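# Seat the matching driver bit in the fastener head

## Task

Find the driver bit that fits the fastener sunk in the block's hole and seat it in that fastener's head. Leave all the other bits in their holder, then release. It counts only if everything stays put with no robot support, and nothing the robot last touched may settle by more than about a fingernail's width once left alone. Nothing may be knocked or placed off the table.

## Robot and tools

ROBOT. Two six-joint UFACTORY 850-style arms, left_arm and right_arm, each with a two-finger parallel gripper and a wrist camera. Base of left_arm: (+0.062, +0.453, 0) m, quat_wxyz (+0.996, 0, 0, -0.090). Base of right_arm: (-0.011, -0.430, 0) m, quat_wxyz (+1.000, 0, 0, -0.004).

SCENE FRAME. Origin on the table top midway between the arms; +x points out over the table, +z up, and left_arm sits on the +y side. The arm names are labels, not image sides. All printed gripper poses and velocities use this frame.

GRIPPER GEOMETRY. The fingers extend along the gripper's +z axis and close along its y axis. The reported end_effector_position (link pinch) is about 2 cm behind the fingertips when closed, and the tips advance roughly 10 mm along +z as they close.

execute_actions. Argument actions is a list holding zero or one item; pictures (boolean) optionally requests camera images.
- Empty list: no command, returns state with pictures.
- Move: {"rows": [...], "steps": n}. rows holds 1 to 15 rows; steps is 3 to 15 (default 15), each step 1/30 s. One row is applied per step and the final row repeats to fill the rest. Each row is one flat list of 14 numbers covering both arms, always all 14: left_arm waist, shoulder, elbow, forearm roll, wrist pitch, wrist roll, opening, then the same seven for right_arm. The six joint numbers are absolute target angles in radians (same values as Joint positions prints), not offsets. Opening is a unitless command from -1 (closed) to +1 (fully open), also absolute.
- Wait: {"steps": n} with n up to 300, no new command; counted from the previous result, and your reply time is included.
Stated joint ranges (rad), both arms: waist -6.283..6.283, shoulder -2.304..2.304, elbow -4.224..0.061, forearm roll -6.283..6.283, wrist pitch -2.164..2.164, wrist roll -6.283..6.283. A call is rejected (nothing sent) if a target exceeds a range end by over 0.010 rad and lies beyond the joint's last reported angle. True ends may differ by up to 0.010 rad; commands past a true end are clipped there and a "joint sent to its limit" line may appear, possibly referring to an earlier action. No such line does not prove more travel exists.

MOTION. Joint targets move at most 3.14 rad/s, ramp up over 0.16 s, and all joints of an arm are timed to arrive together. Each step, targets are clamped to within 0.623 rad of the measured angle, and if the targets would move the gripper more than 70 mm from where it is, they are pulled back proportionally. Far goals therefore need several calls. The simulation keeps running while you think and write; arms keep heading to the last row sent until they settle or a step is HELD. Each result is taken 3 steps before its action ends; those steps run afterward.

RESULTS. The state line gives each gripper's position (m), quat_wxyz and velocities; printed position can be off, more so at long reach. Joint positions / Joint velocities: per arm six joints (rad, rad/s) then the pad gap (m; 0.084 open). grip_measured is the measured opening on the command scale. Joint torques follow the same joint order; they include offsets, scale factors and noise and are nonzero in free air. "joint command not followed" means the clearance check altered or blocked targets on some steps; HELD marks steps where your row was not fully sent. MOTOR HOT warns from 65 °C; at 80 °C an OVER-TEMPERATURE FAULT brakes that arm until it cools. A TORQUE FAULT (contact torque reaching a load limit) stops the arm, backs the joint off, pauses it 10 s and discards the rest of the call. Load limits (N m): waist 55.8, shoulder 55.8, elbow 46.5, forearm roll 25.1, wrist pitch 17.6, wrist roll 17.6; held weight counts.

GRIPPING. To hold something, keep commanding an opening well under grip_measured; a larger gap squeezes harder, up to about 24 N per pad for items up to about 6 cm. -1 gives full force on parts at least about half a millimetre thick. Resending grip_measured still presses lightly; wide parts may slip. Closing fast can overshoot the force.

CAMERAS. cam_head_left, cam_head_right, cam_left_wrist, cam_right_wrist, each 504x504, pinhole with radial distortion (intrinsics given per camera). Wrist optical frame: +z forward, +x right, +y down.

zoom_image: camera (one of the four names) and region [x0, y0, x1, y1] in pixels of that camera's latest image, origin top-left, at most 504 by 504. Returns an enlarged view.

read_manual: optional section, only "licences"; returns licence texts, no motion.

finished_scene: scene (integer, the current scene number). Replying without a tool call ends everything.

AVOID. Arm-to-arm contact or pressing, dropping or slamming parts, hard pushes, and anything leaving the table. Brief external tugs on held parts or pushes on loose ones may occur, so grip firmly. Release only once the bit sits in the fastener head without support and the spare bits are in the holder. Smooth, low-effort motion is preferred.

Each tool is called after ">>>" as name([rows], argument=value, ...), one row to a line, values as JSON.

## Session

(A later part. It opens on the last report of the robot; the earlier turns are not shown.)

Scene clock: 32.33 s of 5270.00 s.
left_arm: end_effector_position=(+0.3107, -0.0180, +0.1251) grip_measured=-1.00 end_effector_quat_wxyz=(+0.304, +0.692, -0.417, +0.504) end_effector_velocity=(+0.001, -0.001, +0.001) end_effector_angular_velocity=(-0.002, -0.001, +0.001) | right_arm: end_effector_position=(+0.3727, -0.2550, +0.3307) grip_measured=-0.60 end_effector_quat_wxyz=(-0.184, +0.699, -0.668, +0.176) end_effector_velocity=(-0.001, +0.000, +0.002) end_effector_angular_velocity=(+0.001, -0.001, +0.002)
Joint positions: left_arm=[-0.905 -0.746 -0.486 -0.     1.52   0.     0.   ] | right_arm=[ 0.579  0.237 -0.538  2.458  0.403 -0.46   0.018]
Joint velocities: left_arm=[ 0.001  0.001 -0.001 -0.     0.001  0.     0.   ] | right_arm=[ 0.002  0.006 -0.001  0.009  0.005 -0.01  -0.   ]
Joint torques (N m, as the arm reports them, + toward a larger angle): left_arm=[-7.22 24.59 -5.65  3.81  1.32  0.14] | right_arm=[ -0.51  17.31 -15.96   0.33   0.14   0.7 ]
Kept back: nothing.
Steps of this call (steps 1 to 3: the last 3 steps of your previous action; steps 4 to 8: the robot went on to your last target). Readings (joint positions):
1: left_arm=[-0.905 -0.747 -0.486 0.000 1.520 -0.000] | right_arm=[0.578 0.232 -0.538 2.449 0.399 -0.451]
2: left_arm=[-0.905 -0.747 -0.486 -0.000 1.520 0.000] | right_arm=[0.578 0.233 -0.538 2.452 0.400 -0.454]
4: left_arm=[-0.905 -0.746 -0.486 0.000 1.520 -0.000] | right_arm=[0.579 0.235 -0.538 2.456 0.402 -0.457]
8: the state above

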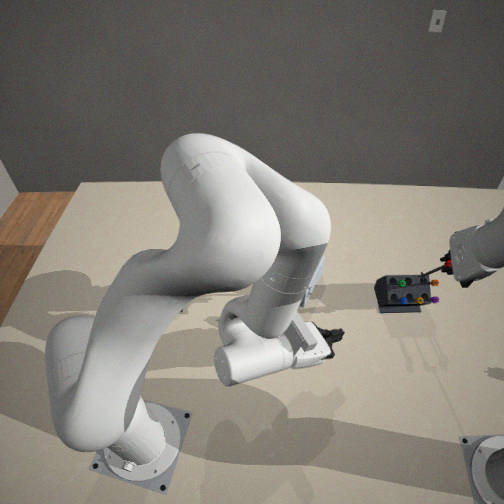

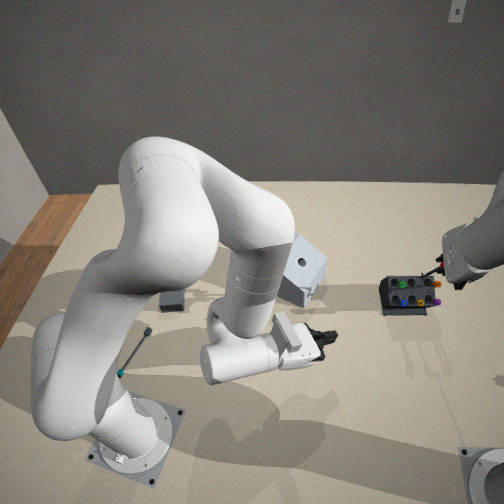

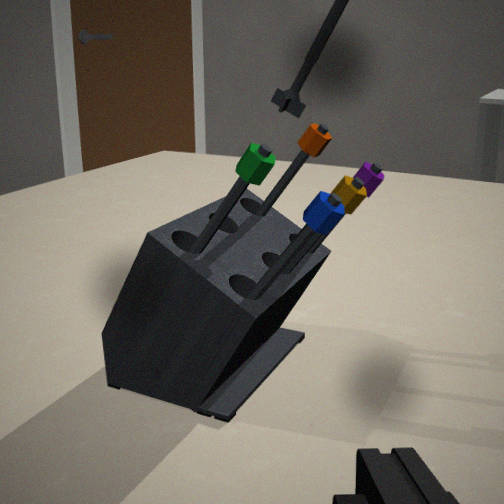

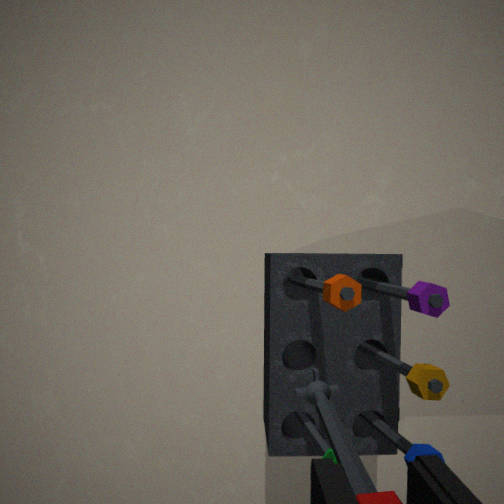

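>>> execute_actions([
  {"rows":[[-0.905,-0.3,-0.35,0,1.0,0,-1,0.575,0.2,-0.7,2.2,0.25,-0.45,-0.9]],"steps":12},
])

>>> execute_actions([
  {"rows":[[-0.8,0.0825,-0.2537,0,0.449,0,-1,0.57,0.0,-0.85,1.6,-0.05,-0.4,-0.9]],"steps":15},
])

>>> execute_actions([
  {"rows":[[-0.544,0.0825,-0.2537,0,0.449,0,-1,0.561,-0.3,-1.05,0.9018,-0.3479,-0.274,-0.9]],"steps":15},
])

>>> execute_actions([
  {"rows":[[-0.544,0.0825,-0.2537,0,0.449,0,-1,0.5611,-0.4562,-1.1415,0.9018,-0.3479,-0.274,-0.9]],"steps":15},
])

>>> execute_actions([
  {"steps":15},
], pictures=true)

Scene clock: 33.20 s of 5270.00 s.
left_arm: end_effector_position=(+0.3038, -0.0051, +0.1747) grip_measured=-1.00 end_effector_quat_wxyz=(+0.276, +0.724, -0.436, +0.458) end_effector_velocity=(-0.062, +0.118, +0.267) end_effector_angular_velocity=(+0.559, +0.295, +0.000) | right_arm: end_effector_position=(+0.4274, -0.2142, +0.3940) grip_measured=-0.60 end_effector_quat_wxyz=(-0.266, +0.732, -0.590, +0.214) end_effector_velocity=(+0.208, +0.178, +0.286) end_effector_angular_velocity=(+0.078, -0.758, +0.728)
Joint positions: left_arm=[-0.905 -0.459 -0.4    0.     1.188  0.     0.   ] | right_arm=[ 0.576  0.212 -0.65   2.281  0.298 -0.453  0.018]
Joint velocities: left_arm=[-0.     1.559  0.458 -0.    -1.733  0.     0.   ] | right_arm=[-0.014 -0.111 -0.487 -0.773 -0.456  0.032 -0.   ]
Joint torques (N m, as the arm reports them, + toward a larger angle): left_arm=[ -5.11   1.8  -10.55   2.92   1.3   -0.24] | right_arm=[ -1.1   22.22 -15.23   1.96   0.35   0.66]
Steps of this call (steps 1 to 17: the robot went on to your last target; steps 18 to 26: the first 9 steps of this action). Readings (joint positions):
18: left_arm=[-0.905 -0.746 -0.486 -0.000 1.520 0.000] | right_arm=[0.580 0.237 -0.538 2.460 0.403 -0.461]
19: left_arm=[-0.905 -0.744 -0.485 0.000 1.516 -0.000] | right_arm=[0.580 0.237 -0.539 2.457 0.402 -0.461]
21: left_arm=[-0.905 -0.715 -0.475 0.000 1.478 -0.000] | right_arm=[0.579 0.232 -0.560 2.422 0.381 -0.459]
25: left_arm=[-0.905 -0.515 -0.416 0.000 1.249 0.000] | right_arm=[0.577 0.216 -0.633 2.308 0.314 -0.454]
26: the state above

Scene clock: 33.70 s of 5270.00 s.
left_arm: end_effector_position=(+0.2999, +0.0873, +0.2249) grip_measured=-1.00 end_effector_quat_wxyz=(+0.191, +0.805, -0.437, +0.353) end_effector_velocity=(-0.021, +0.156, +0.035) end_effector_angular_velocity=(+0.353, +0.230, +0.156) | right_arm: end_effector_position=(+0.4894, -0.1144, +0.4279) grip_measured=-0.60 end_effector_quat_wxyz=(-0.332, +0.850, -0.325, +0.249) end_effector_velocity=(+0.039, +0.184, -0.038) end_effector_angular_velocity=(-0.372, -0.213, +1.117)
Joint positions: left_arm=[-0.814  0.03  -0.268 -0.     0.529 -0.     0.   ] | right_arm=[ 0.571  0.033 -0.824  1.703  0.002 -0.409  0.018]
Joint velocities: left_arm=[ 0.156  0.595  0.156  0.    -0.861  0.     0.   ] | right_arm=[-0.008 -0.385 -0.289 -1.155 -0.575  0.095  0.   ]
Joint torques (N m, as the arm reports them, + toward a larger angle): left_arm=[ -8.25  -4.44 -22.37   3.67   1.25   0.03] | right_arm=[ -0.96  40.29 -14.89   7.1    0.73   0.59]
Steps of this call (steps 1 to 3: the last 3 steps of your previous action; steps 4 to 15: the first 12 steps of this action). Readings (joint positions):
4: left_arm=[-0.905 -0.336 -0.362 -0.000 1.046 0.000] | right_arm=[0.575 0.203 -0.689 2.219 0.261 -0.451]
5: left_arm=[-0.904 -0.324 -0.358 -0.000 1.029 0.000] | right_arm=[0.575 0.201 -0.693 2.211 0.256 -0.450]
7: left_arm=[-0.897 -0.288 -0.347 0.000 0.974 0.000] | right_arm=[0.575 0.188 -0.705 2.167 0.234 -0.447]
11: left_arm=[-0.853 -0.118 -0.305 -0.000 0.735 -0.000] | right_arm=[0.573 0.111 -0.764 1.936 0.118 -0.428]
15: the state above

Scene clock: 34.20 s of 5270.00 s.
left_arm: end_effector_position=(+0.3731, +0.1667, +0.2269) grip_measured=-1.00 end_effector_quat_wxyz=(+0.139, +0.861, -0.336, +0.356) end_effector_velocity=(+0.058, +0.066, +0.001) end_effector_angular_velocity=(+0.003, +0.003, +0.209) | right_arm: end_effector_position=(+0.4969, -0.0446, +0.3506) grip_measured=-0.60 end_effector_quat_wxyz=(-0.279, +0.943, -0.052, +0.174) end_effector_velocity=(-0.031, +0.062, -0.282) end_effector_angular_velocity=(-0.828, +0.224, +1.358)
Joint positions: left_arm=[-0.564  0.081 -0.254 -0.     0.45  -0.     0.   ] | right_arm=[ 0.563 -0.235 -1.006  1.066 -0.282 -0.302  0.018]
Joint velocities: left_arm=[ 0.209  0.011  0.003  0.001 -0.012 -0.001  0.   ] | right_arm=[-0.019 -0.676 -0.434 -1.66  -0.659  0.276  0.   ]
Joint torques (N m, as the arm reports them, + toward a larger angle): left_arm=[-11.57  11.6  -22.87   3.31   0.92  -0.35] | right_arm=[ -1.46  49.71 -14.86   6.67   0.73   0.24]
Steps of this call (steps 1 to 3: the last 3 steps of your previous action; steps 4 to 15: the first 12 steps of this action). Readings (joint positions):
4: left_arm=[-0.803 0.069 -0.257 -0.000 0.468 -0.000] | right_arm=[0.570 0.008 -0.843 1.625 -0.037 -0.402]
5: left_arm=[-0.800 0.072 -0.256 0.000 0.463 0.000] | right_arm=[0.570 0.005 -0.846 1.615 -0.043 -0.401]
7: left_arm=[-0.763 0.075 -0.255 0.000 0.459 0.000] | right_arm=[0.569 -0.016 -0.862 1.570 -0.066 -0.392]
11: left_arm=[-0.630 0.079 -0.255 -0.000 0.453 -0.000] | right_arm=[0.566 -0.126 -0.934 1.334 -0.174 -0.347]
15: the state above

Scene clock: 34.70 s of 5270.00 s.
left_arm: end_effector_position=(+0.3786, +0.1730, +0.2271) grip_measured=-1.00 end_effector_quat_wxyz=(+0.136, +0.864, -0.327, +0.358) end_effector_velocity=(+0.000, +0.000, -0.000) end_effector_angular_velocity=(+0.000, +0.002, +0.002) | right_arm: end_effector_position=(+0.5173, -0.0266, +0.2715) grip_measured=-0.60 end_effector_quat_wxyz=(-0.235, +0.964, +0.010, +0.121) end_effector_velocity=(+0.014, +0.009, -0.015) end_effector_angular_velocity=(-0.010, +0.007, +0.010)
Joint positions: left_arm=[-0.544  0.082 -0.254  0.     0.449  0.     0.   ] | right_arm=[ 0.561 -0.449 -1.137  0.903 -0.347 -0.274  0.018]
Joint velocities: left_arm=[ 0.001  0.    -0.    -0.    -0.002 -0.001  0.   ] | right_arm=[ 0.    -0.061 -0.052 -0.012 -0.004  0.002 -0.   ]
Joint torques (N m, as the arm reports them, + toward a larger angle): left_arm=[ -5.59  11.31 -21.61   4.31   1.11  -0.22] | right_arm=[ -1.45  46.31 -13.97   1.51   0.55   0.58]
Steps of this call (steps 1 to 3: the last 3 steps of your previous action; steps 4 to 15: the first 12 steps of this action). Readings (joint positions):
4: left_arm=[-0.549 0.082 -0.254 0.000 0.449 0.000] | right_arm=[0.561 -0.285 -1.039 0.941 -0.332 -0.281]
5: left_arm=[-0.548 0.082 -0.254 0.000 0.449 0.000] | right_arm=[0.561 -0.292 -1.044 0.930 -0.337 -0.279]
7: left_arm=[-0.546 0.082 -0.254 0.000 0.449 0.000] | right_arm=[0.561 -0.330 -1.071 0.916 -0.342 -0.276]
11: left_arm=[-0.545 0.082 -0.254 0.000 0.449 0.000] | right_arm=[0.561 -0.429 -1.122 0.906 -0.346 -0.275]
15: the state above

Scene clock: 35.20 s of 5270.00 s.
left_arm: end_effector_position=(+0.3787, +0.1731, +0.2271) grip_measured=-1.00 end_effector_quat_wxyz=(+0.135, +0.864, -0.327, +0.358) end_effector_velocity=(-0.000, -0.000, +0.000) end_effector_angular_velocity=(+0.000, +0.001, +0.000) | right_arm: end_effector_position=(+0.5183, -0.0259, +0.2687) grip_measured=-0.60 end_effector_quat_wxyz=(-0.234, +0.965, +0.010, +0.120) end_effector_velocity=(+0.000, +0.000, +0.000) end_effector_angular_velocity=(+0.001, -0.000, -0.000)
Joint positions: left_arm=[-0.544  0.082 -0.254  0.     0.449  0.     0.   ] | right_arm=[ 0.561 -0.456 -1.141  0.902 -0.348 -0.274  0.018]
Joint velocities: left_arm=[-0.     0.    -0.    -0.    -0.001 -0.     0.   ] | right_arm=[ 0.     0.    -0.     0.001  0.    -0.    -0.   ]
Joint torques (N m, as the arm reports them, + toward a larger angle): left_arm=[ -3.08  11.36 -21.81   2.8    1.13   0.02] | right_arm=[ -0.5   44.02 -15.04   1.41   0.68   0.64]
Kept back: nothing.
Steps of this call (steps 1 to 3: the last 3 steps of your previous action; steps 4 to 15: the robot went on to your last target). Readings (joint positions):
1: left_arm=[-0.544 0.082 -0.254 0.000 0.449 0.000] | right_arm=[0.561 -0.450 -1.138 0.903 -0.348 -0.274]
2: left_arm=[-0.544 0.082 -0.254 0.000 0.449 0.000] | right_arm=[0.561 -0.452 -1.139 0.903 -0.348 -0.274]
4: left_arm=[-0.544 0.082 -0.254 0.000 0.449 0.000] | right_arm=[0.561 -0.454 -1.140 0.902 -0.348 -0.274]
8: left_arm=[-0.544 0.082 -0.254 0.000 0.449 0.000] | right_arm=[0.561 -0.455 -1.141 0.902 -0.348 -0.274]
15: the state above
All arms were judged still, so your last target was given up. Only a new action makes them travel on or press farther. Fingers that are still opening or closing keep moving.

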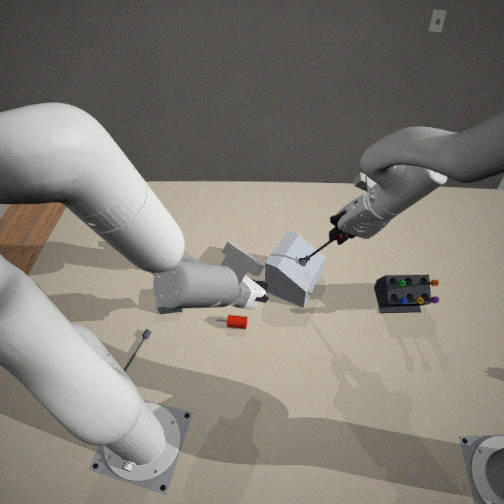

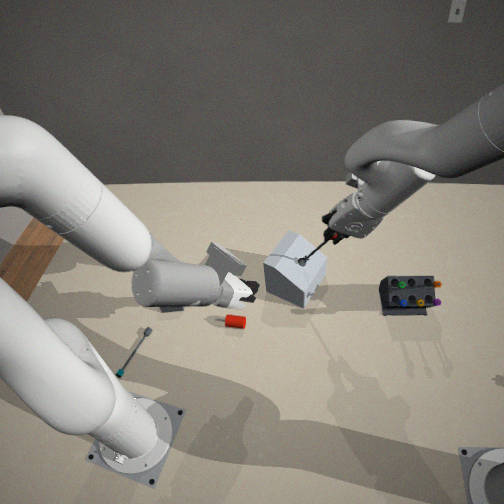

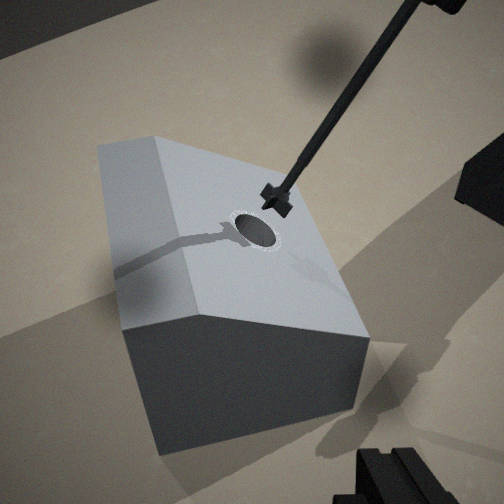

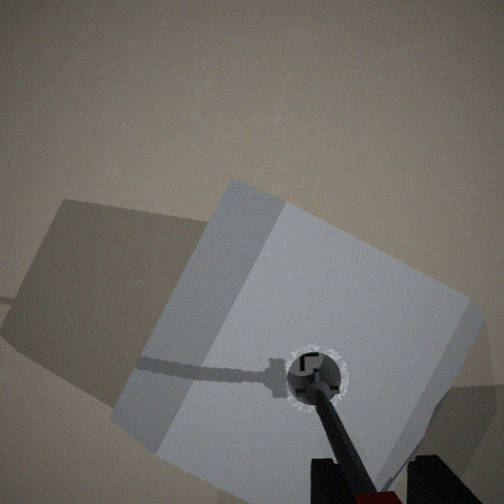

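>>> zoom_image(camera="cam_right_wrist", region=[275, 335, 365, 425])

>>> zoom_image(camera="cam_left_wrist", region=[215, 160, 315, 260])

Region (275, 335, 365, 425) of cam_right_wrist's 504x504 image, scaled by 5.600, with more detail than that image has.

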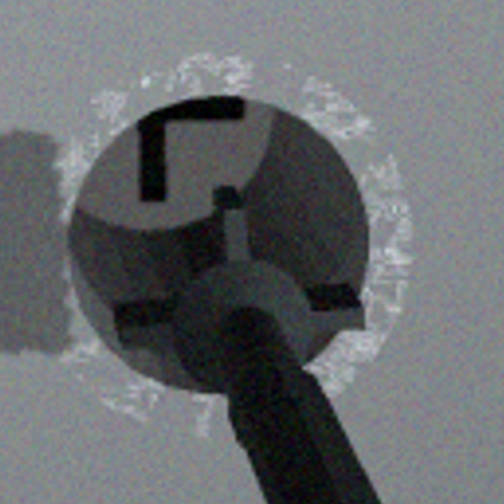

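Region (215, 160, 315, 260) of cam_left_wrist's 504x504 image, scaled by 5.040, with more detail than that image has.

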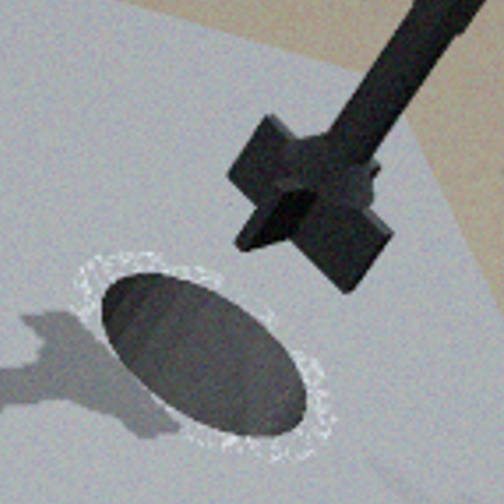

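>>> execute_actions([
  {"rows":[[-0.544,0.0825,-0.2537,0,0.449,0,-1,0.5735,-0.5203,-1.1688,0.985,-0.3205,-0.302,-0.9]],"steps":15},
])

>>> execute_actions([
  {"steps":6},
], pictures=true)

>>> zoom_image(camera="cam_right_wrist", region=[275, 345, 365, 435])

>>> zoom_image(camera="cam_left_wrist", region=[215, 160, 315, 260])

Scene clock: 36.23 s of 5270.00 s.
left_arm: end_effector_position=(+0.3787, +0.1731, +0.2271) grip_measured=-1.00 end_effector_quat_wxyz=(+0.135, +0.864, -0.327, +0.358) end_effector_velocity=(+0.000, -0.000, +0.000) end_effector_angular_velocity=(-0.001, -0.001, +0.001) | right_arm: end_effector_position=(+0.5254, -0.0134, +0.2438) grip_measured=-0.60 end_effector_quat_wxyz=(-0.237, +0.965, -0.013, +0.114) end_effector_velocity=(+0.004, +0.004, -0.005) end_effector_angular_velocity=(+0.005, +0.001, -0.014)
Joint positions: left_arm=[-0.544  0.082 -0.254  0.     0.449  0.     0.   ] | right_arm=[ 0.573 -0.518 -1.168  0.982 -0.321 -0.301  0.018]
Joint velocities: left_arm=[ 0.     0.    -0.     0.     0.001 -0.     0.   ] | right_arm=[ 0.004 -0.018 -0.011  0.027  0.01  -0.01  -0.   ]
Joint torques (N m, as the arm reports them, + toward a larger angle): left_arm=[ -1.65   9.58 -21.59   3.47   1.05  -0.03] | right_arm=[ -1.19  43.55 -14.72   1.36   0.57   0.67]
Steps of this call (steps 1 to 19: nothing new was sent; steps 20 to 31: the first 12 steps of this action). Readings (joint positions):
20: left_arm=[-0.544 0.082 -0.254 -0.000 0.449 0.000] | right_arm=[0.561 -0.456 -1.142 0.902 -0.348 -0.274]
21: left_arm=[-0.544 0.083 -0.254 -0.000 0.449 -0.000] | right_arm=[0.561 -0.458 -1.143 0.905 -0.347 -0.275]
23: left_arm=[-0.544 0.082 -0.254 -0.000 0.449 0.000] | right_arm=[0.566 -0.479 -1.153 0.934 -0.337 -0.285]
27: left_arm=[-0.544 0.082 -0.254 -0.000 0.449 -0.000] | right_arm=[0.572 -0.513 -1.164 0.974 -0.325 -0.298]
31: the state above

Scene clock: 36.43 s of 5270.00 s.
left_arm: end_effector_position=(+0.3787, +0.1731, +0.2271) grip_measured=-1.00 end_effector_quat_wxyz=(+0.135, +0.864, -0.327, +0.358) end_effector_velocity=(+0.000, +0.000, +0.000) end_effector_angular_velocity=(+0.000, -0.001, +0.000) | right_arm: end_effector_position=(+0.5256, -0.0130, +0.2431) grip_measured=-0.60 end_effector_quat_wxyz=(-0.237, +0.965, -0.014, +0.114) end_effector_velocity=(+0.000, +0.001, -0.002) end_effector_angular_velocity=(+0.000, +0.003, -0.003)
Joint positions: left_arm=[-0.544  0.082 -0.254  0.     0.449 -0.     0.   ] | right_arm=[ 0.573 -0.52  -1.169  0.985 -0.321 -0.302  0.018]
Joint velocities: left_arm=[ 0.001  0.    -0.001  0.    -0.     0.001  0.   ] | right_arm=[ 0.001 -0.005 -0.001  0.005  0.001 -0.001 -0.   ]
Joint torques (N m, as the arm reports them, + toward a larger angle): left_arm=[ -2.93  11.31 -21.38   4.31   1.04  -0.23] | right_arm=[ -0.91  44.86 -14.76   1.46   0.61   0.66]
Kept back: nothing.
Steps of this call (steps 1 to 3: the last 3 steps of your previous action; steps 4 to 6: the robot went on to your last target). Readings (joint positions):
1: left_arm=[-0.544 0.083 -0.254 -0.000 0.449 -0.000] | right_arm=[0.573 -0.519 -1.168 0.983 -0.321 -0.301]
2: left_arm=[-0.544 0.082 -0.254 0.000 0.449 0.000] | right_arm=[0.573 -0.519 -1.168 0.983 -0.321 -0.301]
4: left_arm=[-0.544 0.083 -0.254 0.000 0.449 -0.000] | right_arm=[0.573 -0.519 -1.169 0.984 -0.321 -0.302]
6: the state above

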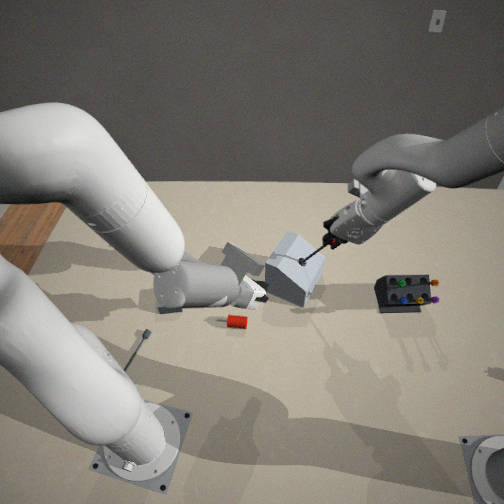

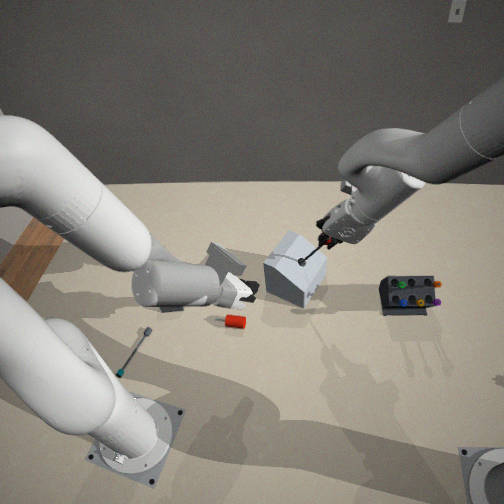

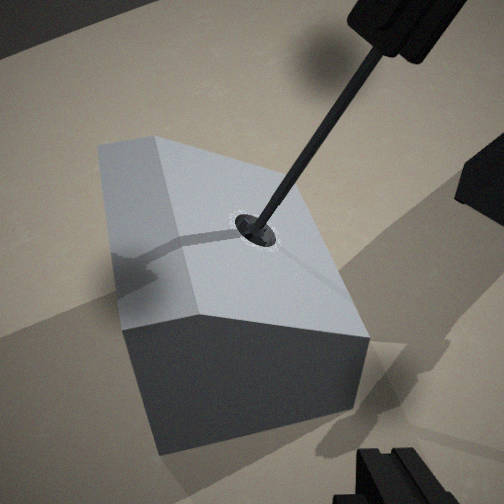

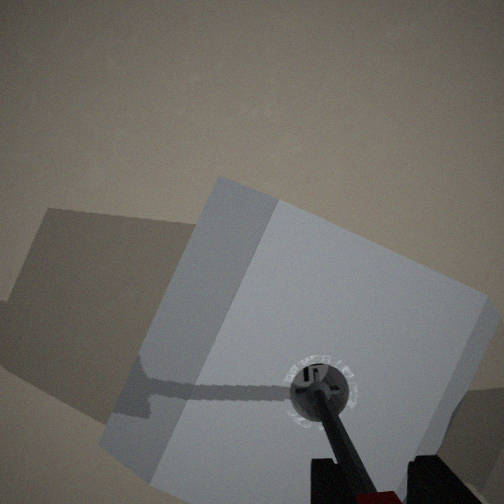

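Region (275, 345, 365, 435) of cam_right_wrist's 504x504 image, scaled by 5.600, with more detail than that image has.

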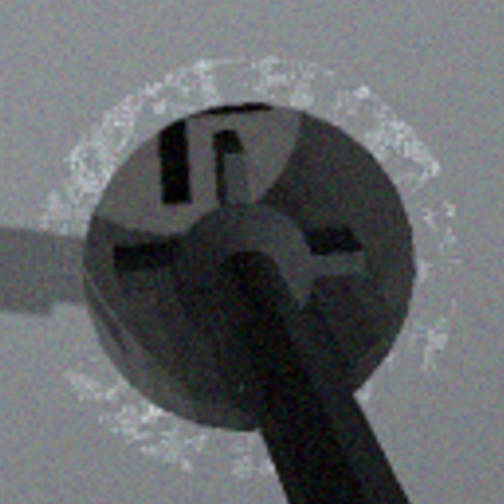

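Region (215, 160, 315, 260) of cam_left_wrist's 504x504 image, scaled by 5.040, with more detail than that image has.

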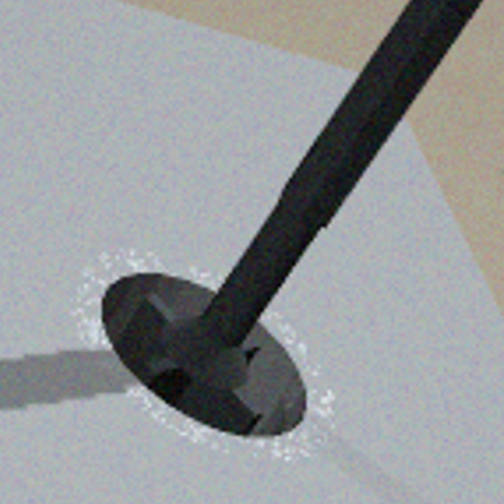

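>>> execute_actions([
  {"rows":[[-0.544,0.0825,-0.2537,0,0.449,0,-1,0.58,-0.5532,-1.184,1.0294,-0.3073,-0.343,-0.9]],"steps":7},
])

>>> execute_actions([
  {"rows":[[-0.544,0.0825,-0.2537,0,0.449,0,-1,0.5897,-0.6025,-1.2095,1.096,-0.2907,-0.405,-0.9]],"steps":8},
])

>>> execute_actions([
  {"rows":[[-0.544,0.0825,-0.2537,0,0.449,0,-1,0.5951,-0.6301,-1.2246,1.134,-0.2824,-0.44,-0.9]],"steps":15},
])

>>> execute_actions([
  {"steps":5},
], pictures=true)

>>> zoom_image(camera="cam_right_wrist", region=[280, 370, 390, 480])

>>> zoom_image(camera="cam_left_wrist", region=[215, 160, 315, 260])

Scene clock: 37.27 s of 5270.00 s.
left_arm: end_effector_position=(+0.3787, +0.1731, +0.2271) grip_measured=-1.00 end_effector_quat_wxyz=(+0.135, +0.864, -0.327, +0.358) end_effector_velocity=(+0.000, +0.001, +0.000) end_effector_angular_velocity=(-0.000, +0.001, +0.003) | right_arm: end_effector_position=(+0.5278, -0.0096, +0.2371) grip_measured=-0.60 end_effector_quat_wxyz=(-0.238, +0.965, -0.014, +0.114) end_effector_velocity=(+0.008, +0.036, -0.103) end_effector_angular_velocity=(-0.019, +0.046, -0.008)
Joint positions: left_arm=[-0.544  0.083 -0.254  0.     0.449  0.     0.   ] | right_arm=[ 0.577 -0.536 -1.177  1.007 -0.314 -0.322  0.018]
Joint velocities: left_arm=[ 0.002  0.001  0.    -0.    -0.001 -0.001  0.   ] | right_arm=[ 0.043 -0.217 -0.071  0.261  0.072 -0.225  0.   ]
Joint torques (N m, as the arm reports them, + toward a larger angle): left_arm=[ -4.21   7.16 -21.4    3.48   0.95  -0.23] | right_arm=[ -2.35  49.67 -14.24   0.32   0.35   1.15]
Steps of this call (steps 1 to 15: the robot went on to your last target; steps 16 to 21: nothing new was sent; steps 22 to 25: the first 4 steps of this action). Readings (joint positions):
22: left_arm=[-0.544 0.082 -0.254 0.000 0.449 0.000] | right_arm=[0.574 -0.520 -1.169 0.985 -0.320 -0.302]
23: left_arm=[-0.544 0.082 -0.254 0.000 0.449 -0.000] | right_arm=[0.574 -0.522 -1.170 0.988 -0.320 -0.305]
25: the state above

Scene clock: 37.53 s of 5270.00 s.
left_arm: end_effector_position=(+0.3787, +0.1731, +0.2271) grip_measured=-1.00 end_effector_quat_wxyz=(+0.135, +0.864, -0.327, +0.358) end_effector_velocity=(+0.000, +0.000, +0.000) end_effector_angular_velocity=(+0.001, -0.000, +0.000) | right_arm: end_effector_position=(+0.5325, -0.0002, +0.2185) grip_measured=-0.60 end_effector_quat_wxyz=(-0.237, +0.965, -0.014, +0.114) end_effector_velocity=(+0.004, +0.041, -0.130) end_effector_angular_velocity=(-0.033, +0.063, +0.001)
Joint positions: left_arm=[-0.544  0.083 -0.254 -0.     0.449 -0.     0.   ] | right_arm=[ 0.586 -0.582 -1.199  1.069 -0.298 -0.379  0.018]
Joint velocities: left_arm=[ 0.001  0.001 -0.    -0.    -0.001  0.001  0.   ] | right_arm=[ 0.053 -0.268 -0.09   0.315  0.073 -0.281  0.   ]
Joint torques (N m, as the arm reports them, + toward a larger angle): left_arm=[ -5.67   9.33 -22.08   3.34   0.93  -0.06] | right_arm=[ -2.15  58.38 -16.11  -0.35   0.55   0.84]
Steps of this call (steps 1 to 3: the last 3 steps of your previous action; steps 4 to 8: the first 5 steps of this action). Readings (joint positions):
4: left_arm=[-0.544 0.082 -0.254 -0.000 0.449 0.000] | right_arm=[0.579 -0.550 -1.182 1.024 -0.309 -0.338]
5: left_arm=[-0.544 0.083 -0.254 -0.000 0.449 0.000] | right_arm=[0.580 -0.553 -1.184 1.029 -0.308 -0.343]
7: left_arm=[-0.544 0.082 -0.254 -0.000 0.449 -0.000] | right_arm=[0.584 -0.572 -1.195 1.056 -0.301 -0.368]
8: the state above

Scene clock: 38.03 s of 5270.00 s.
left_arm: end_effector_position=(+0.3787, +0.1731, +0.2271) grip_measured=-1.00 end_effector_quat_wxyz=(+0.135, +0.864, -0.327, +0.358) end_effector_velocity=(+0.000, +0.000, -0.000) end_effector_angular_velocity=(+0.000, +0.000, +0.001) | right_arm: end_effector_position=(+0.5372, +0.0093, +0.2001) grip_measured=-0.60 end_effector_quat_wxyz=(-0.237, +0.965, -0.014, +0.114) end_effector_velocity=(+0.001, +0.002, -0.003) end_effector_angular_velocity=(+0.001, -0.002, -0.001)
Joint positions: left_arm=[-0.544  0.082 -0.254 -0.     0.449 -0.     0.   ] | right_arm=[ 0.595 -0.629 -1.224  1.133 -0.283 -0.439  0.018]
Joint velocities: left_arm=[ 0.001  0.     0.    -0.    -0.    -0.     0.   ] | right_arm=[ 0.002 -0.008 -0.005  0.013  0.003 -0.012 -0.   ]
Joint torques (N m, as the arm reports them, + toward a larger angle): left_arm=[ -5.68   8.66 -21.9    4.51   0.99  -0.42] | right_arm=[ -1.03  46.96 -14.2    1.5    0.44   0.82]
Steps of this call (steps 1 to 3: the last 3 steps of your previous action; steps 4 to 15: the first 12 steps of this action). Readings (joint positions):
4: left_arm=[-0.544 0.082 -0.254 0.000 0.449 0.000] | right_arm=[0.589 -0.598 -1.207 1.090 -0.292 -0.399]
5: left_arm=[-0.544 0.082 -0.254 -0.000 0.449 0.000] | right_arm=[0.589 -0.601 -1.209 1.094 -0.291 -0.404]
7: left_arm=[-0.544 0.082 -0.254 0.000 0.449 0.000] | right_arm=[0.592 -0.614 -1.217 1.113 -0.287 -0.421]
11: left_arm=[-0.544 0.082 -0.254 0.000 0.449 0.000] | right_arm=[0.594 -0.627 -1.222 1.129 -0.284 -0.435]
15: the state above

Scene clock: 38.20 s of 5270.00 s.
left_arm: end_effector_position=(+0.3787, +0.1731, +0.2271) grip_measured=-1.00 end_effector_quat_wxyz=(+0.135, +0.864, -0.327, +0.358) end_effector_velocity=(+0.000, +0.000, -0.000) end_effector_angular_velocity=(+0.001, +0.001, +0.002) | right_arm: end_effector_position=(+0.5373, +0.0094, +0.1997) grip_measured=-0.60 end_effector_quat_wxyz=(-0.237, +0.965, -0.014, +0.114) end_effector_velocity=(+0.001, +0.000, -0.000) end_effector_angular_velocity=(+0.000, -0.001, +0.000)
Joint positions: left_arm=[-0.544  0.083 -0.254  0.     0.449  0.     0.   ] | right_arm=[ 0.595 -0.63  -1.225  1.134 -0.282 -0.44   0.018]
Joint velocities: left_arm=[ 0.001 -0.001 -0.001 -0.    -0.001 -0.     0.   ] | right_arm=[ 0.    -0.001 -0.002  0.002  0.001 -0.002  0.   ]
Joint torques (N m, as the arm reports them, + toward a larger angle): left_arm=[ -3.97   9.56 -21.52   4.47   0.76  -0.42] | right_arm=[  0.31  47.55 -14.19   1.37   0.41   0.72]
Kept back: nothing.
Steps of this call (steps 1 to 3: the last 3 steps of your previous action; steps 4 to 5: the robot went on to your last target). Readings (joint positions):
1: left_arm=[-0.544 0.083 -0.254 0.000 0.449 -0.000] | right_arm=[0.595 -0.629 -1.224 1.133 -0.283 -0.439]
2: left_arm=[-0.544 0.083 -0.254 0.000 0.449 0.000] | right_arm=[0.595 -0.629 -1.224 1.133 -0.283 -0.439]
4: left_arm=[-0.544 0.083 -0.254 -0.000 0.449 -0.000] | right_arm=[0.595 -0.630 -1.225 1.134 -0.282 -0.440]
5: the state above

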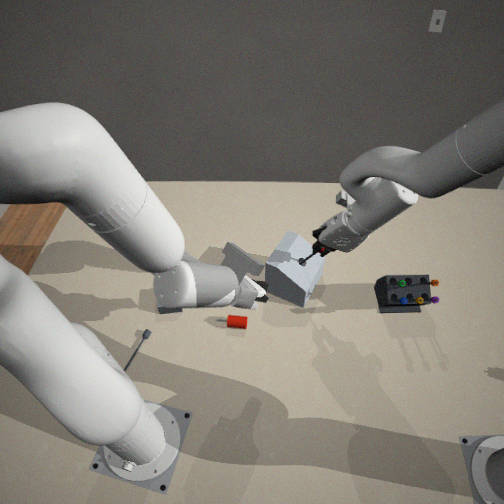

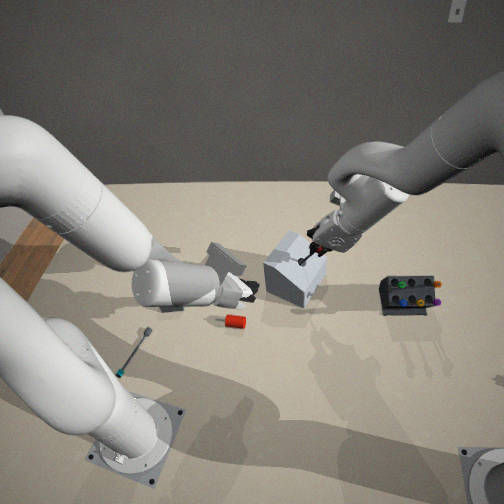

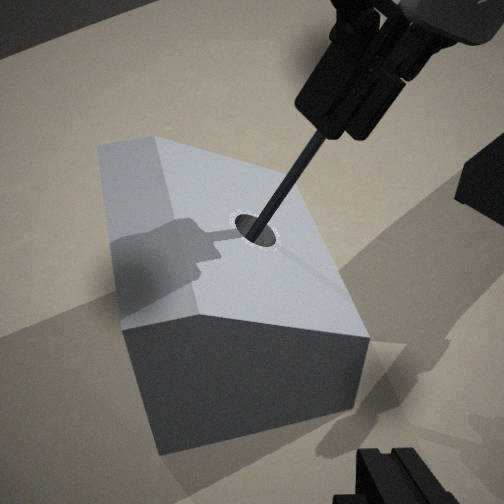

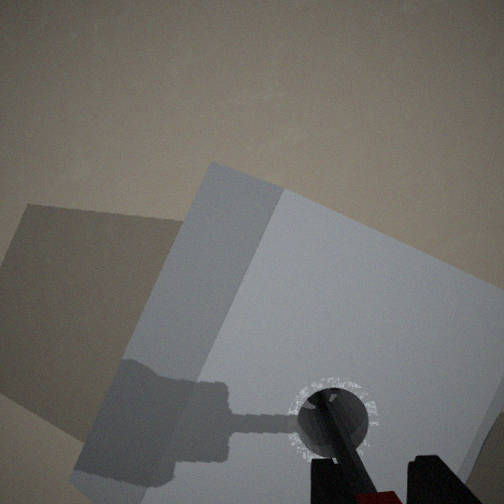

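Region (280, 370, 390, 480) of cam_right_wrist's 504x504 image, scaled by 4.582, with more detail than that image has.

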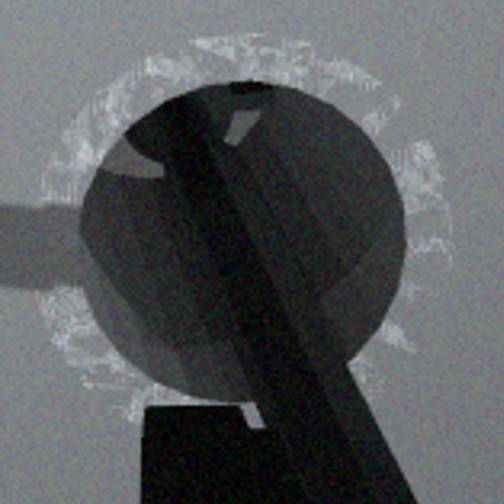

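Region (215, 160, 315, 260) of cam_left_wrist's 504x504 image, scaled by 5.040, with more detail than that image has.

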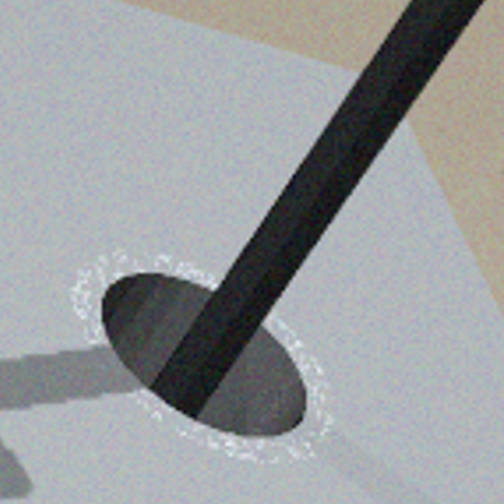

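>>> execute_actions([
  {"rows":[[-0.544,0.0825,-0.2537,0,0.449,0,-1,0.5995,-0.6524,-1.2373,1.1646,-0.2763,-0.468,-0.9]],"steps":12},
])

>>> execute_actions([
  {"rows":[[-0.544,0.0825,-0.2537,0,0.449,0,-1,0.6013,-0.6613,-1.2426,1.1768,-0.274,-0.479,-0.9]],"steps":12},
])

>>> execute_actions([
  {"rows":[[-0.544,0.0825,-0.2537,0,0.449,0,-1,0.6026,-0.668,-1.2466,1.186,-0.2723,-0.4876,-0.9]],"steps":15},
], pictures=true)

>>> zoom_image(camera="cam_right_wrist", region=[280, 370, 390, 480])

Scene clock: 38.80 s of 5270.00 s.
left_arm: end_effector_position=(+0.3787, +0.1731, +0.2271) grip_measured=-1.00 end_effector_quat_wxyz=(+0.135, +0.864, -0.327, +0.358) end_effector_velocity=(+0.000, -0.001, +0.000) end_effector_angular_velocity=(-0.001, -0.001, -0.001) | right_arm: end_effector_position=(+0.5392, +0.0137, +0.1914) grip_measured=-0.60 end_effector_quat_wxyz=(-0.237, +0.965, -0.014, +0.114) end_effector_velocity=(+0.004, +0.004, -0.003) end_effector_angular_velocity=(+0.003, -0.006, -0.000)
Joint positions: left_arm=[-0.544  0.082 -0.254  0.     0.449  0.     0.   ] | right_arm=[ 0.599 -0.651 -1.236  1.162 -0.277 -0.466  0.018]
Joint velocities: left_arm=[-0.001 -0.    -0.001  0.     0.001  0.     0.   ] | right_arm=[ 0.003 -0.015 -0.014  0.024  0.005 -0.023 -0.   ]
Joint torques (N m, as the arm reports them, + toward a larger angle): left_arm=[ -4.     9.02 -21.3    4.45   0.98  -0.41] | right_arm=[ -1.5   48.49 -14.62   1.25   0.55   0.86]
Steps of this call (steps 1 to 9: the robot went on to your last target; steps 10 to 18: the first 9 steps of this action). Readings (joint positions):
10: left_arm=[-0.544 0.082 -0.254 0.000 0.449 0.000] | right_arm=[0.595 -0.630 -1.225 1.134 -0.282 -0.440]
11: left_arm=[-0.544 0.082 -0.254 0.000 0.449 0.000] | right_arm=[0.595 -0.632 -1.226 1.137 -0.282 -0.443]
13: left_arm=[-0.544 0.082 -0.254 -0.000 0.449 -0.000] | right_arm=[0.597 -0.642 -1.232 1.150 -0.279 -0.455]
17: left_arm=[-0.544 0.082 -0.254 -0.000 0.449 0.000] | right_arm=[0.599 -0.650 -1.236 1.161 -0.277 -0.465]
18: the state above

Scene clock: 39.20 s of 5270.00 s.
left_arm: end_effector_position=(+0.3787, +0.1731, +0.2271) grip_measured=-1.00 end_effector_quat_wxyz=(+0.135, +0.864, -0.327, +0.358) end_effector_velocity=(-0.000, +0.001, -0.001) end_effector_angular_velocity=(+0.001, +0.001, +0.001) | right_arm: end_effector_position=(+0.5402, +0.0158, +0.1877) grip_measured=-0.60 end_effector_quat_wxyz=(-0.237, +0.965, -0.014, +0.114) end_effector_velocity=(+0.001, +0.002, -0.002) end_effector_angular_velocity=(+0.001, -0.001, -0.001)
Joint positions: left_arm=[-0.544  0.083 -0.254 -0.     0.449 -0.     0.   ] | right_arm=[ 0.601 -0.661 -1.242  1.176 -0.274 -0.478  0.018]
Joint velocities: left_arm=[ 0.001 -0.     0.001 -0.     0.    -0.     0.   ] | right_arm=[ 0.001 -0.007 -0.005  0.01   0.001 -0.009  0.   ]
Joint torques (N m, as the arm reports them, + toward a larger angle): left_arm=[ -5.75  11.13 -21.94   4.22   1.07   0.06] | right_arm=[ -1.95  49.2  -13.78   1.17   0.51   0.79]
Steps of this call (steps 1 to 3: the last 3 steps of your previous action; steps 4 to 12: the first 9 steps of this action). Readings (joint positions):
4: left_arm=[-0.544 0.083 -0.254 0.000 0.449 0.000] | right_arm=[0.599 -0.652 -1.237 1.164 -0.276 -0.468]
5: left_arm=[-0.544 0.082 -0.254 0.000 0.449 0.000] | right_arm=[0.600 -0.653 -1.238 1.166 -0.276 -0.469]
7: left_arm=[-0.544 0.082 -0.254 0.000 0.449 0.000] | right_arm=[0.600 -0.657 -1.240 1.171 -0.275 -0.474]
11: left_arm=[-0.544 0.083 -0.254 0.000 0.449 -0.000] | right_arm=[0.601 -0.660 -1.242 1.175 -0.274 -0.478]
12: the state above

Scene clock: 39.70 s of 5270.00 s.
left_arm: end_effector_position=(+0.3787, +0.1731, +0.2271) grip_measured=-1.00 end_effector_quat_wxyz=(+0.135, +0.864, -0.327, +0.358) end_effector_velocity=(-0.001, +0.000, -0.001) end_effector_angular_velocity=(+0.001, +0.002, +0.000) | right_arm: end_effector_position=(+0.5410, +0.0173, +0.1850) grip_measured=-0.60 end_effector_quat_wxyz=(-0.237, +0.965, -0.014, +0.114) end_effector_velocity=(-0.000, +0.000, -0.002) end_effector_angular_velocity=(-0.001, +0.001, +0.001)
Joint positions: left_arm=[-0.544  0.083 -0.254  0.     0.449 -0.     0.   ] | right_arm=[ 0.603 -0.668 -1.247  1.186 -0.272 -0.487  0.018]
Joint velocities: left_arm=[-0.    -0.     0.001 -0.    -0.001 -0.001  0.   ] | right_arm=[ 0.    -0.003 -0.     0.002  0.001 -0.003  0.   ]
Joint torques (N m, as the arm reports them, + toward a larger angle): left_arm=[ -4.54  11.31 -20.63   3.93   0.91  -0.28] | right_arm=[ -1.29  49.69 -14.14   1.43   0.44   0.65]
Steps of this call (steps 1 to 3: the last 3 steps of your previous action; steps 4 to 15: the first 12 steps of this action). Readings (joint positions):
4: left_arm=[-0.544 0.083 -0.254 -0.000 0.449 -0.000] | right_arm=[0.601 -0.661 -1.243 1.177 -0.274 -0.479]
5: left_arm=[-0.544 0.082 -0.254 0.000 0.449 0.000] | right_arm=[0.601 -0.662 -1.243 1.178 -0.274 -0.480]
7: left_arm=[-0.544 0.083 -0.254 -0.000 0.449 -0.000] | right_arm=[0.602 -0.665 -1.245 1.182 -0.273 -0.484]
11: left_arm=[-0.544 0.082 -0.254 0.000 0.449 -0.000] | right_arm=[0.602 -0.667 -1.246 1.185 -0.272 -0.487]
15: the state above

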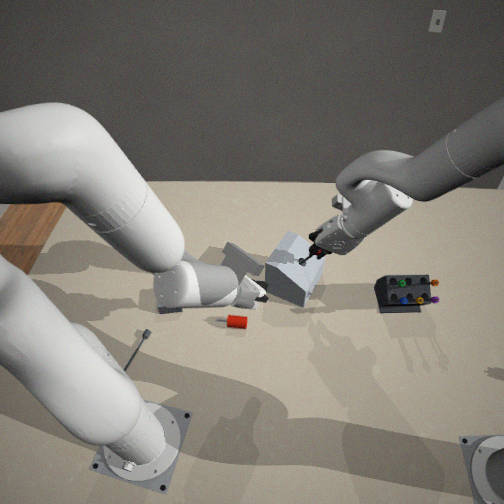

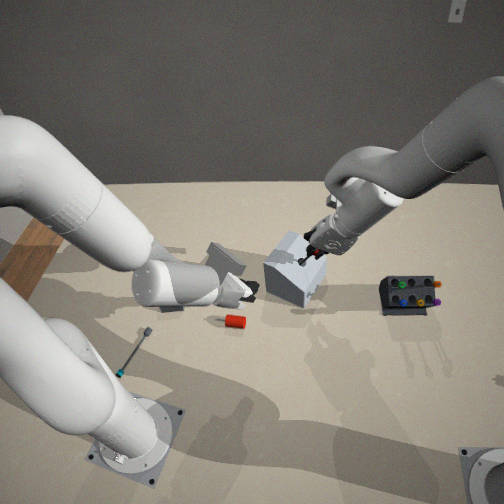

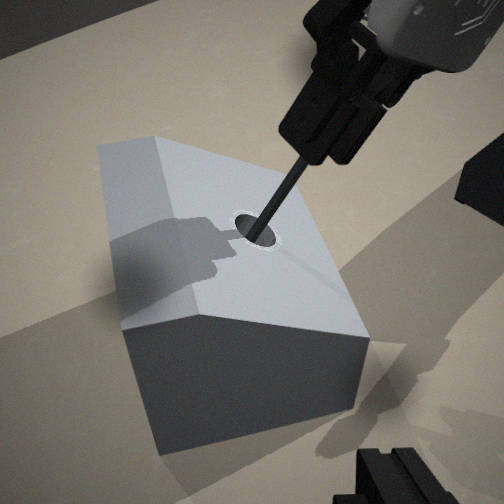

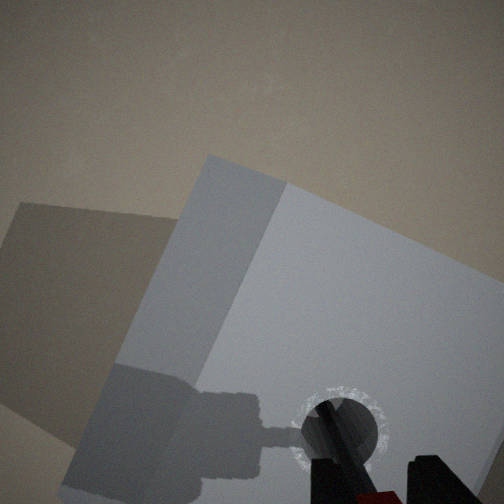

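Region (280, 370, 390, 480) of cam_right_wrist's 504x504 image, scaled by 4.582, with more detail than that image has.

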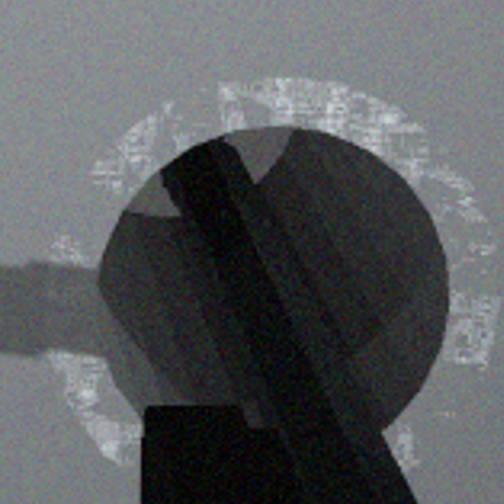

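>>> execute_actions([
  {"rows":[[-0.544,0.0825,-0.2537,0,0.449,0,-1,0.6035,-0.6725,-1.2493,1.1921,-0.2712,-0.4932,-0.9]],"steps":15},
])

>>> execute_actions([
  {"rows":[[-0.544,0.0825,-0.2537,0,0.449,0,-1,0.6044,-0.677,-1.252,1.1982,-0.2701,-0.4988,-0.9]],"steps":15},
])

Scene clock: 40.23 s of 5270.00 s.
left_arm: end_effector_position=(+0.3787, +0.1731, +0.2271) grip_measured=-1.00 end_effector_quat_wxyz=(+0.135, +0.864, -0.327, +0.358) end_effector_velocity=(-0.000, +0.001, -0.001) end_effector_angular_velocity=(+0.001, +0.001, +0.001) | right_arm: end_effector_position=(+0.5414, +0.0183, +0.1832) grip_measured=-0.60 end_effector_quat_wxyz=(-0.237, +0.965, -0.014, +0.114) end_effector_velocity=(+0.000, -0.000, -0.000) end_effector_angular_velocity=(+0.001, +0.001, -0.001)
Joint positions: left_arm=[-0.544  0.082 -0.254 -0.     0.449  0.     0.   ] | right_arm=[ 0.603 -0.672 -1.249  1.192 -0.271 -0.493  0.018]
Joint velocities: left_arm=[ 0.001  0.     0.001  0.    -0.001  0.     0.   ] | right_arm=[-0.    -0.001 -0.     0.003  0.    -0.001  0.   ]
Joint torques (N m, as the arm reports them, + toward a larger angle): left_arm=[ -3.66   8.32 -21.94   3.61   1.21  -0.2 ] | right_arm=[ -1.83  50.01 -14.48   1.72   0.36   0.72]
Steps of this call (steps 1 to 3: the last 3 steps of your previous action; step 4: the robot went on to your last target; steps 5 to 16: the first 12 steps of this action). Readings (joint positions):
5: left_arm=[-0.544 0.082 -0.254 -0.000 0.449 -0.000] | right_arm=[0.603 -0.668 -1.247 1.186 -0.272 -0.488]
6: left_arm=[-0.544 0.082 -0.254 0.000 0.449 0.000] | right_arm=[0.603 -0.669 -1.247 1.187 -0.272 -0.489]
8: left_arm=[-0.544 0.082 -0.254 0.000 0.449 0.000] | right_arm=[0.603 -0.671 -1.248 1.189 -0.272 -0.491]
12: left_arm=[-0.544 0.082 -0.254 -0.000 0.449 -0.000] | right_arm=[0.603 -0.672 -1.249 1.191 -0.271 -0.493]
16: the state above

Scene clock: 40.73 s of 5270.00 s.
left_arm: end_effector_position=(+0.3787, +0.1731, +0.2271) grip_measured=-1.00 end_effector_quat_wxyz=(+0.135, +0.864, -0.327, +0.358) end_effector_velocity=(+0.000, -0.000, +0.000) end_effector_angular_velocity=(-0.001, -0.002, -0.000) | right_arm: end_effector_position=(+0.5418, +0.0192, +0.1815) grip_measured=-0.60 end_effector_quat_wxyz=(-0.237, +0.965, -0.014, +0.114) end_effector_velocity=(+0.000, +0.000, -0.000) end_effector_angular_velocity=(-0.000, -0.000, -0.000)
Joint positions: left_arm=[-0.544  0.082 -0.254 -0.     0.449 -0.     0.   ] | right_arm=[ 0.604 -0.677 -1.252  1.198 -0.27  -0.499  0.018]
Joint velocities: left_arm=[ 0.    -0.    -0.    -0.     0.002  0.001  0.   ] | right_arm=[ 0.    -0.001 -0.001  0.001  0.001 -0.001  0.   ]
Joint torques (N m, as the arm reports them, + toward a larger angle): left_arm=[ -5.62   6.92 -22.64   3.61   1.14  -0.18] | right_arm=[ -1.41  49.36 -13.81   1.59   0.43   0.65]
Steps of this call (steps 1 to 3: the last 3 steps of your previous action; steps 4 to 15: the first 12 steps of this action). Readings (joint positions):
4: left_arm=[-0.544 0.082 -0.254 0.000 0.449 0.000] | right_arm=[0.603 -0.672 -1.249 1.192 -0.271 -0.493]
5: left_arm=[-0.544 0.082 -0.254 -0.000 0.449 0.000] | right_arm=[0.604 -0.673 -1.250 1.193 -0.271 -0.494]
7: left_arm=[-0.544 0.083 -0.254 -0.000 0.449 -0.000] | right_arm=[0.604 -0.675 -1.251 1.196 -0.271 -0.496]
11: left_arm=[-0.544 0.082 -0.254 -0.000 0.449 -0.000] | right_arm=[0.604 -0.677 -1.252 1.198 -0.270 -0.498]
15: the state above

>>> execute_actions([
  {"rows":[[-0.544,0.0825,-0.2537,0,0.449,0,-1,0.6053,-0.6815,-1.2547,1.2043,-0.269,-0.5044,-0.9]],"steps":15},
])

>>> execute_actions([
  {"rows":[[-0.544,0.0825,-0.2537,0,0.449,0,-1,0.6062,-0.686,-1.2574,1.2104,-0.268,-0.51,-0.9]],"steps":15},
])

Scene clock: 41.23 s of 5270.00 s.
left_arm: end_effector_position=(+0.3787, +0.1731, +0.2271) grip_measured=-1.00 end_effector_quat_wxyz=(+0.135, +0.864, -0.327, +0.358) end_effector_velocity=(+0.000, +0.000, +0.000) end_effector_angular_velocity=(+0.001, +0.000, +0.000) | right_arm: end_effector_position=(+0.5422, +0.0201, +0.1797) grip_measured=-0.60 end_effector_quat_wxyz=(-0.237, +0.965, -0.014, +0.114) end_effector_velocity=(-0.000, +0.000, -0.001) end_effector_angular_velocity=(-0.001, +0.000, +0.001)
Joint positions: left_arm=[-0.544  0.083 -0.254  0.     0.449  0.     0.   ] | right_arm=[ 0.605 -0.681 -1.255  1.204 -0.269 -0.504  0.018]
Joint velocities: left_arm=[ 0.     0.    -0.    -0.    -0.002  0.001  0.   ] | right_arm=[ 0.    -0.002 -0.001  0.001  0.    -0.001 -0.   ]
Joint torques (N m, as the arm reports them, + toward a larger angle): left_arm=[ -4.86  12.51 -21.11   3.7    0.81  -0.47] | right_arm=[ -0.34  49.69 -14.59   1.55   0.31   0.74]
Steps of this call (steps 1 to 3: the last 3 steps of your previous action; steps 4 to 15: the first 12 steps of this action). Readings (joint positions):
4: left_arm=[-0.544 0.082 -0.254 -0.000 0.449 -0.000] | right_arm=[0.604 -0.677 -1.252 1.198 -0.270 -0.499]
5: left_arm=[-0.544 0.083 -0.254 0.000 0.449 0.000] | right_arm=[0.604 -0.678 -1.252 1.199 -0.270 -0.500]
7: left_arm=[-0.544 0.083 -0.254 -0.000 0.449 0.000] | right_arm=[0.605 -0.680 -1.254 1.202 -0.269 -0.502]
11: left_arm=[-0.544 0.083 -0.254 0.000 0.449 -0.000] | right_arm=[0.605 -0.681 -1.254 1.204 -0.269 -0.504]
15: the state above

Scene clock: 41.73 s of 5270.00 s.
left_arm: end_effector_position=(+0.3787, +0.1731, +0.2271) grip_measured=-1.00 end_effector_quat_wxyz=(+0.135, +0.864, -0.327, +0.358) end_effector_velocity=(+0.000, +0.000, -0.000) end_effector_angular_velocity=(+0.000, +0.000, +0.001) | right_arm: end_effector_position=(+0.5429, +0.0211, +0.1785) grip_measured=-0.60 end_effector_quat_wxyz=(-0.237, +0.965, -0.014, +0.114) end_effector_velocity=(-0.000, +0.000, -0.001) end_effector_angular_velocity=(-0.001, +0.001, +0.000)
Joint positions: left_arm=[-0.544  0.082 -0.254 -0.     0.449 -0.     0.   ] | right_arm=[ 0.606 -0.685 -1.258  1.21  -0.268 -0.51   0.018]
Joint velocities: left_arm=[ 0.001 -0.     0.     0.     0.     0.     0.   ] | right_arm=[ 0.    -0.002 -0.001  0.001  0.001 -0.002  0.   ]
Joint torques (N m, as the arm reports them, + toward a larger angle): left_arm=[ -2.68   8.   -19.85   5.31   0.86  -0.35] | right_arm=[  1.17  43.76 -13.22   1.52   0.23   0.59]
Steps of this call (steps 1 to 3: the last 3 steps of your previous action; steps 4 to 15: the first 12 steps of this action). Readings (joint positions):
4: left_arm=[-0.544 0.082 -0.254 0.000 0.449 -0.000] | right_arm=[0.605 -0.681 -1.255 1.204 -0.269 -0.504]
5: left_arm=[-0.544 0.083 -0.254 0.000 0.449 -0.000] | right_arm=[0.605 -0.682 -1.255 1.205 -0.269 -0.505]
7: left_arm=[-0.544 0.082 -0.254 0.000 0.449 0.000] | right_arm=[0.606 -0.684 -1.256 1.208 -0.268 -0.508]
11: left_arm=[-0.544 0.082 -0.254 -0.000 0.449 0.000] | right_arm=[0.606 -0.685 -1.257 1.210 -0.268 -0.509]
15: the state above


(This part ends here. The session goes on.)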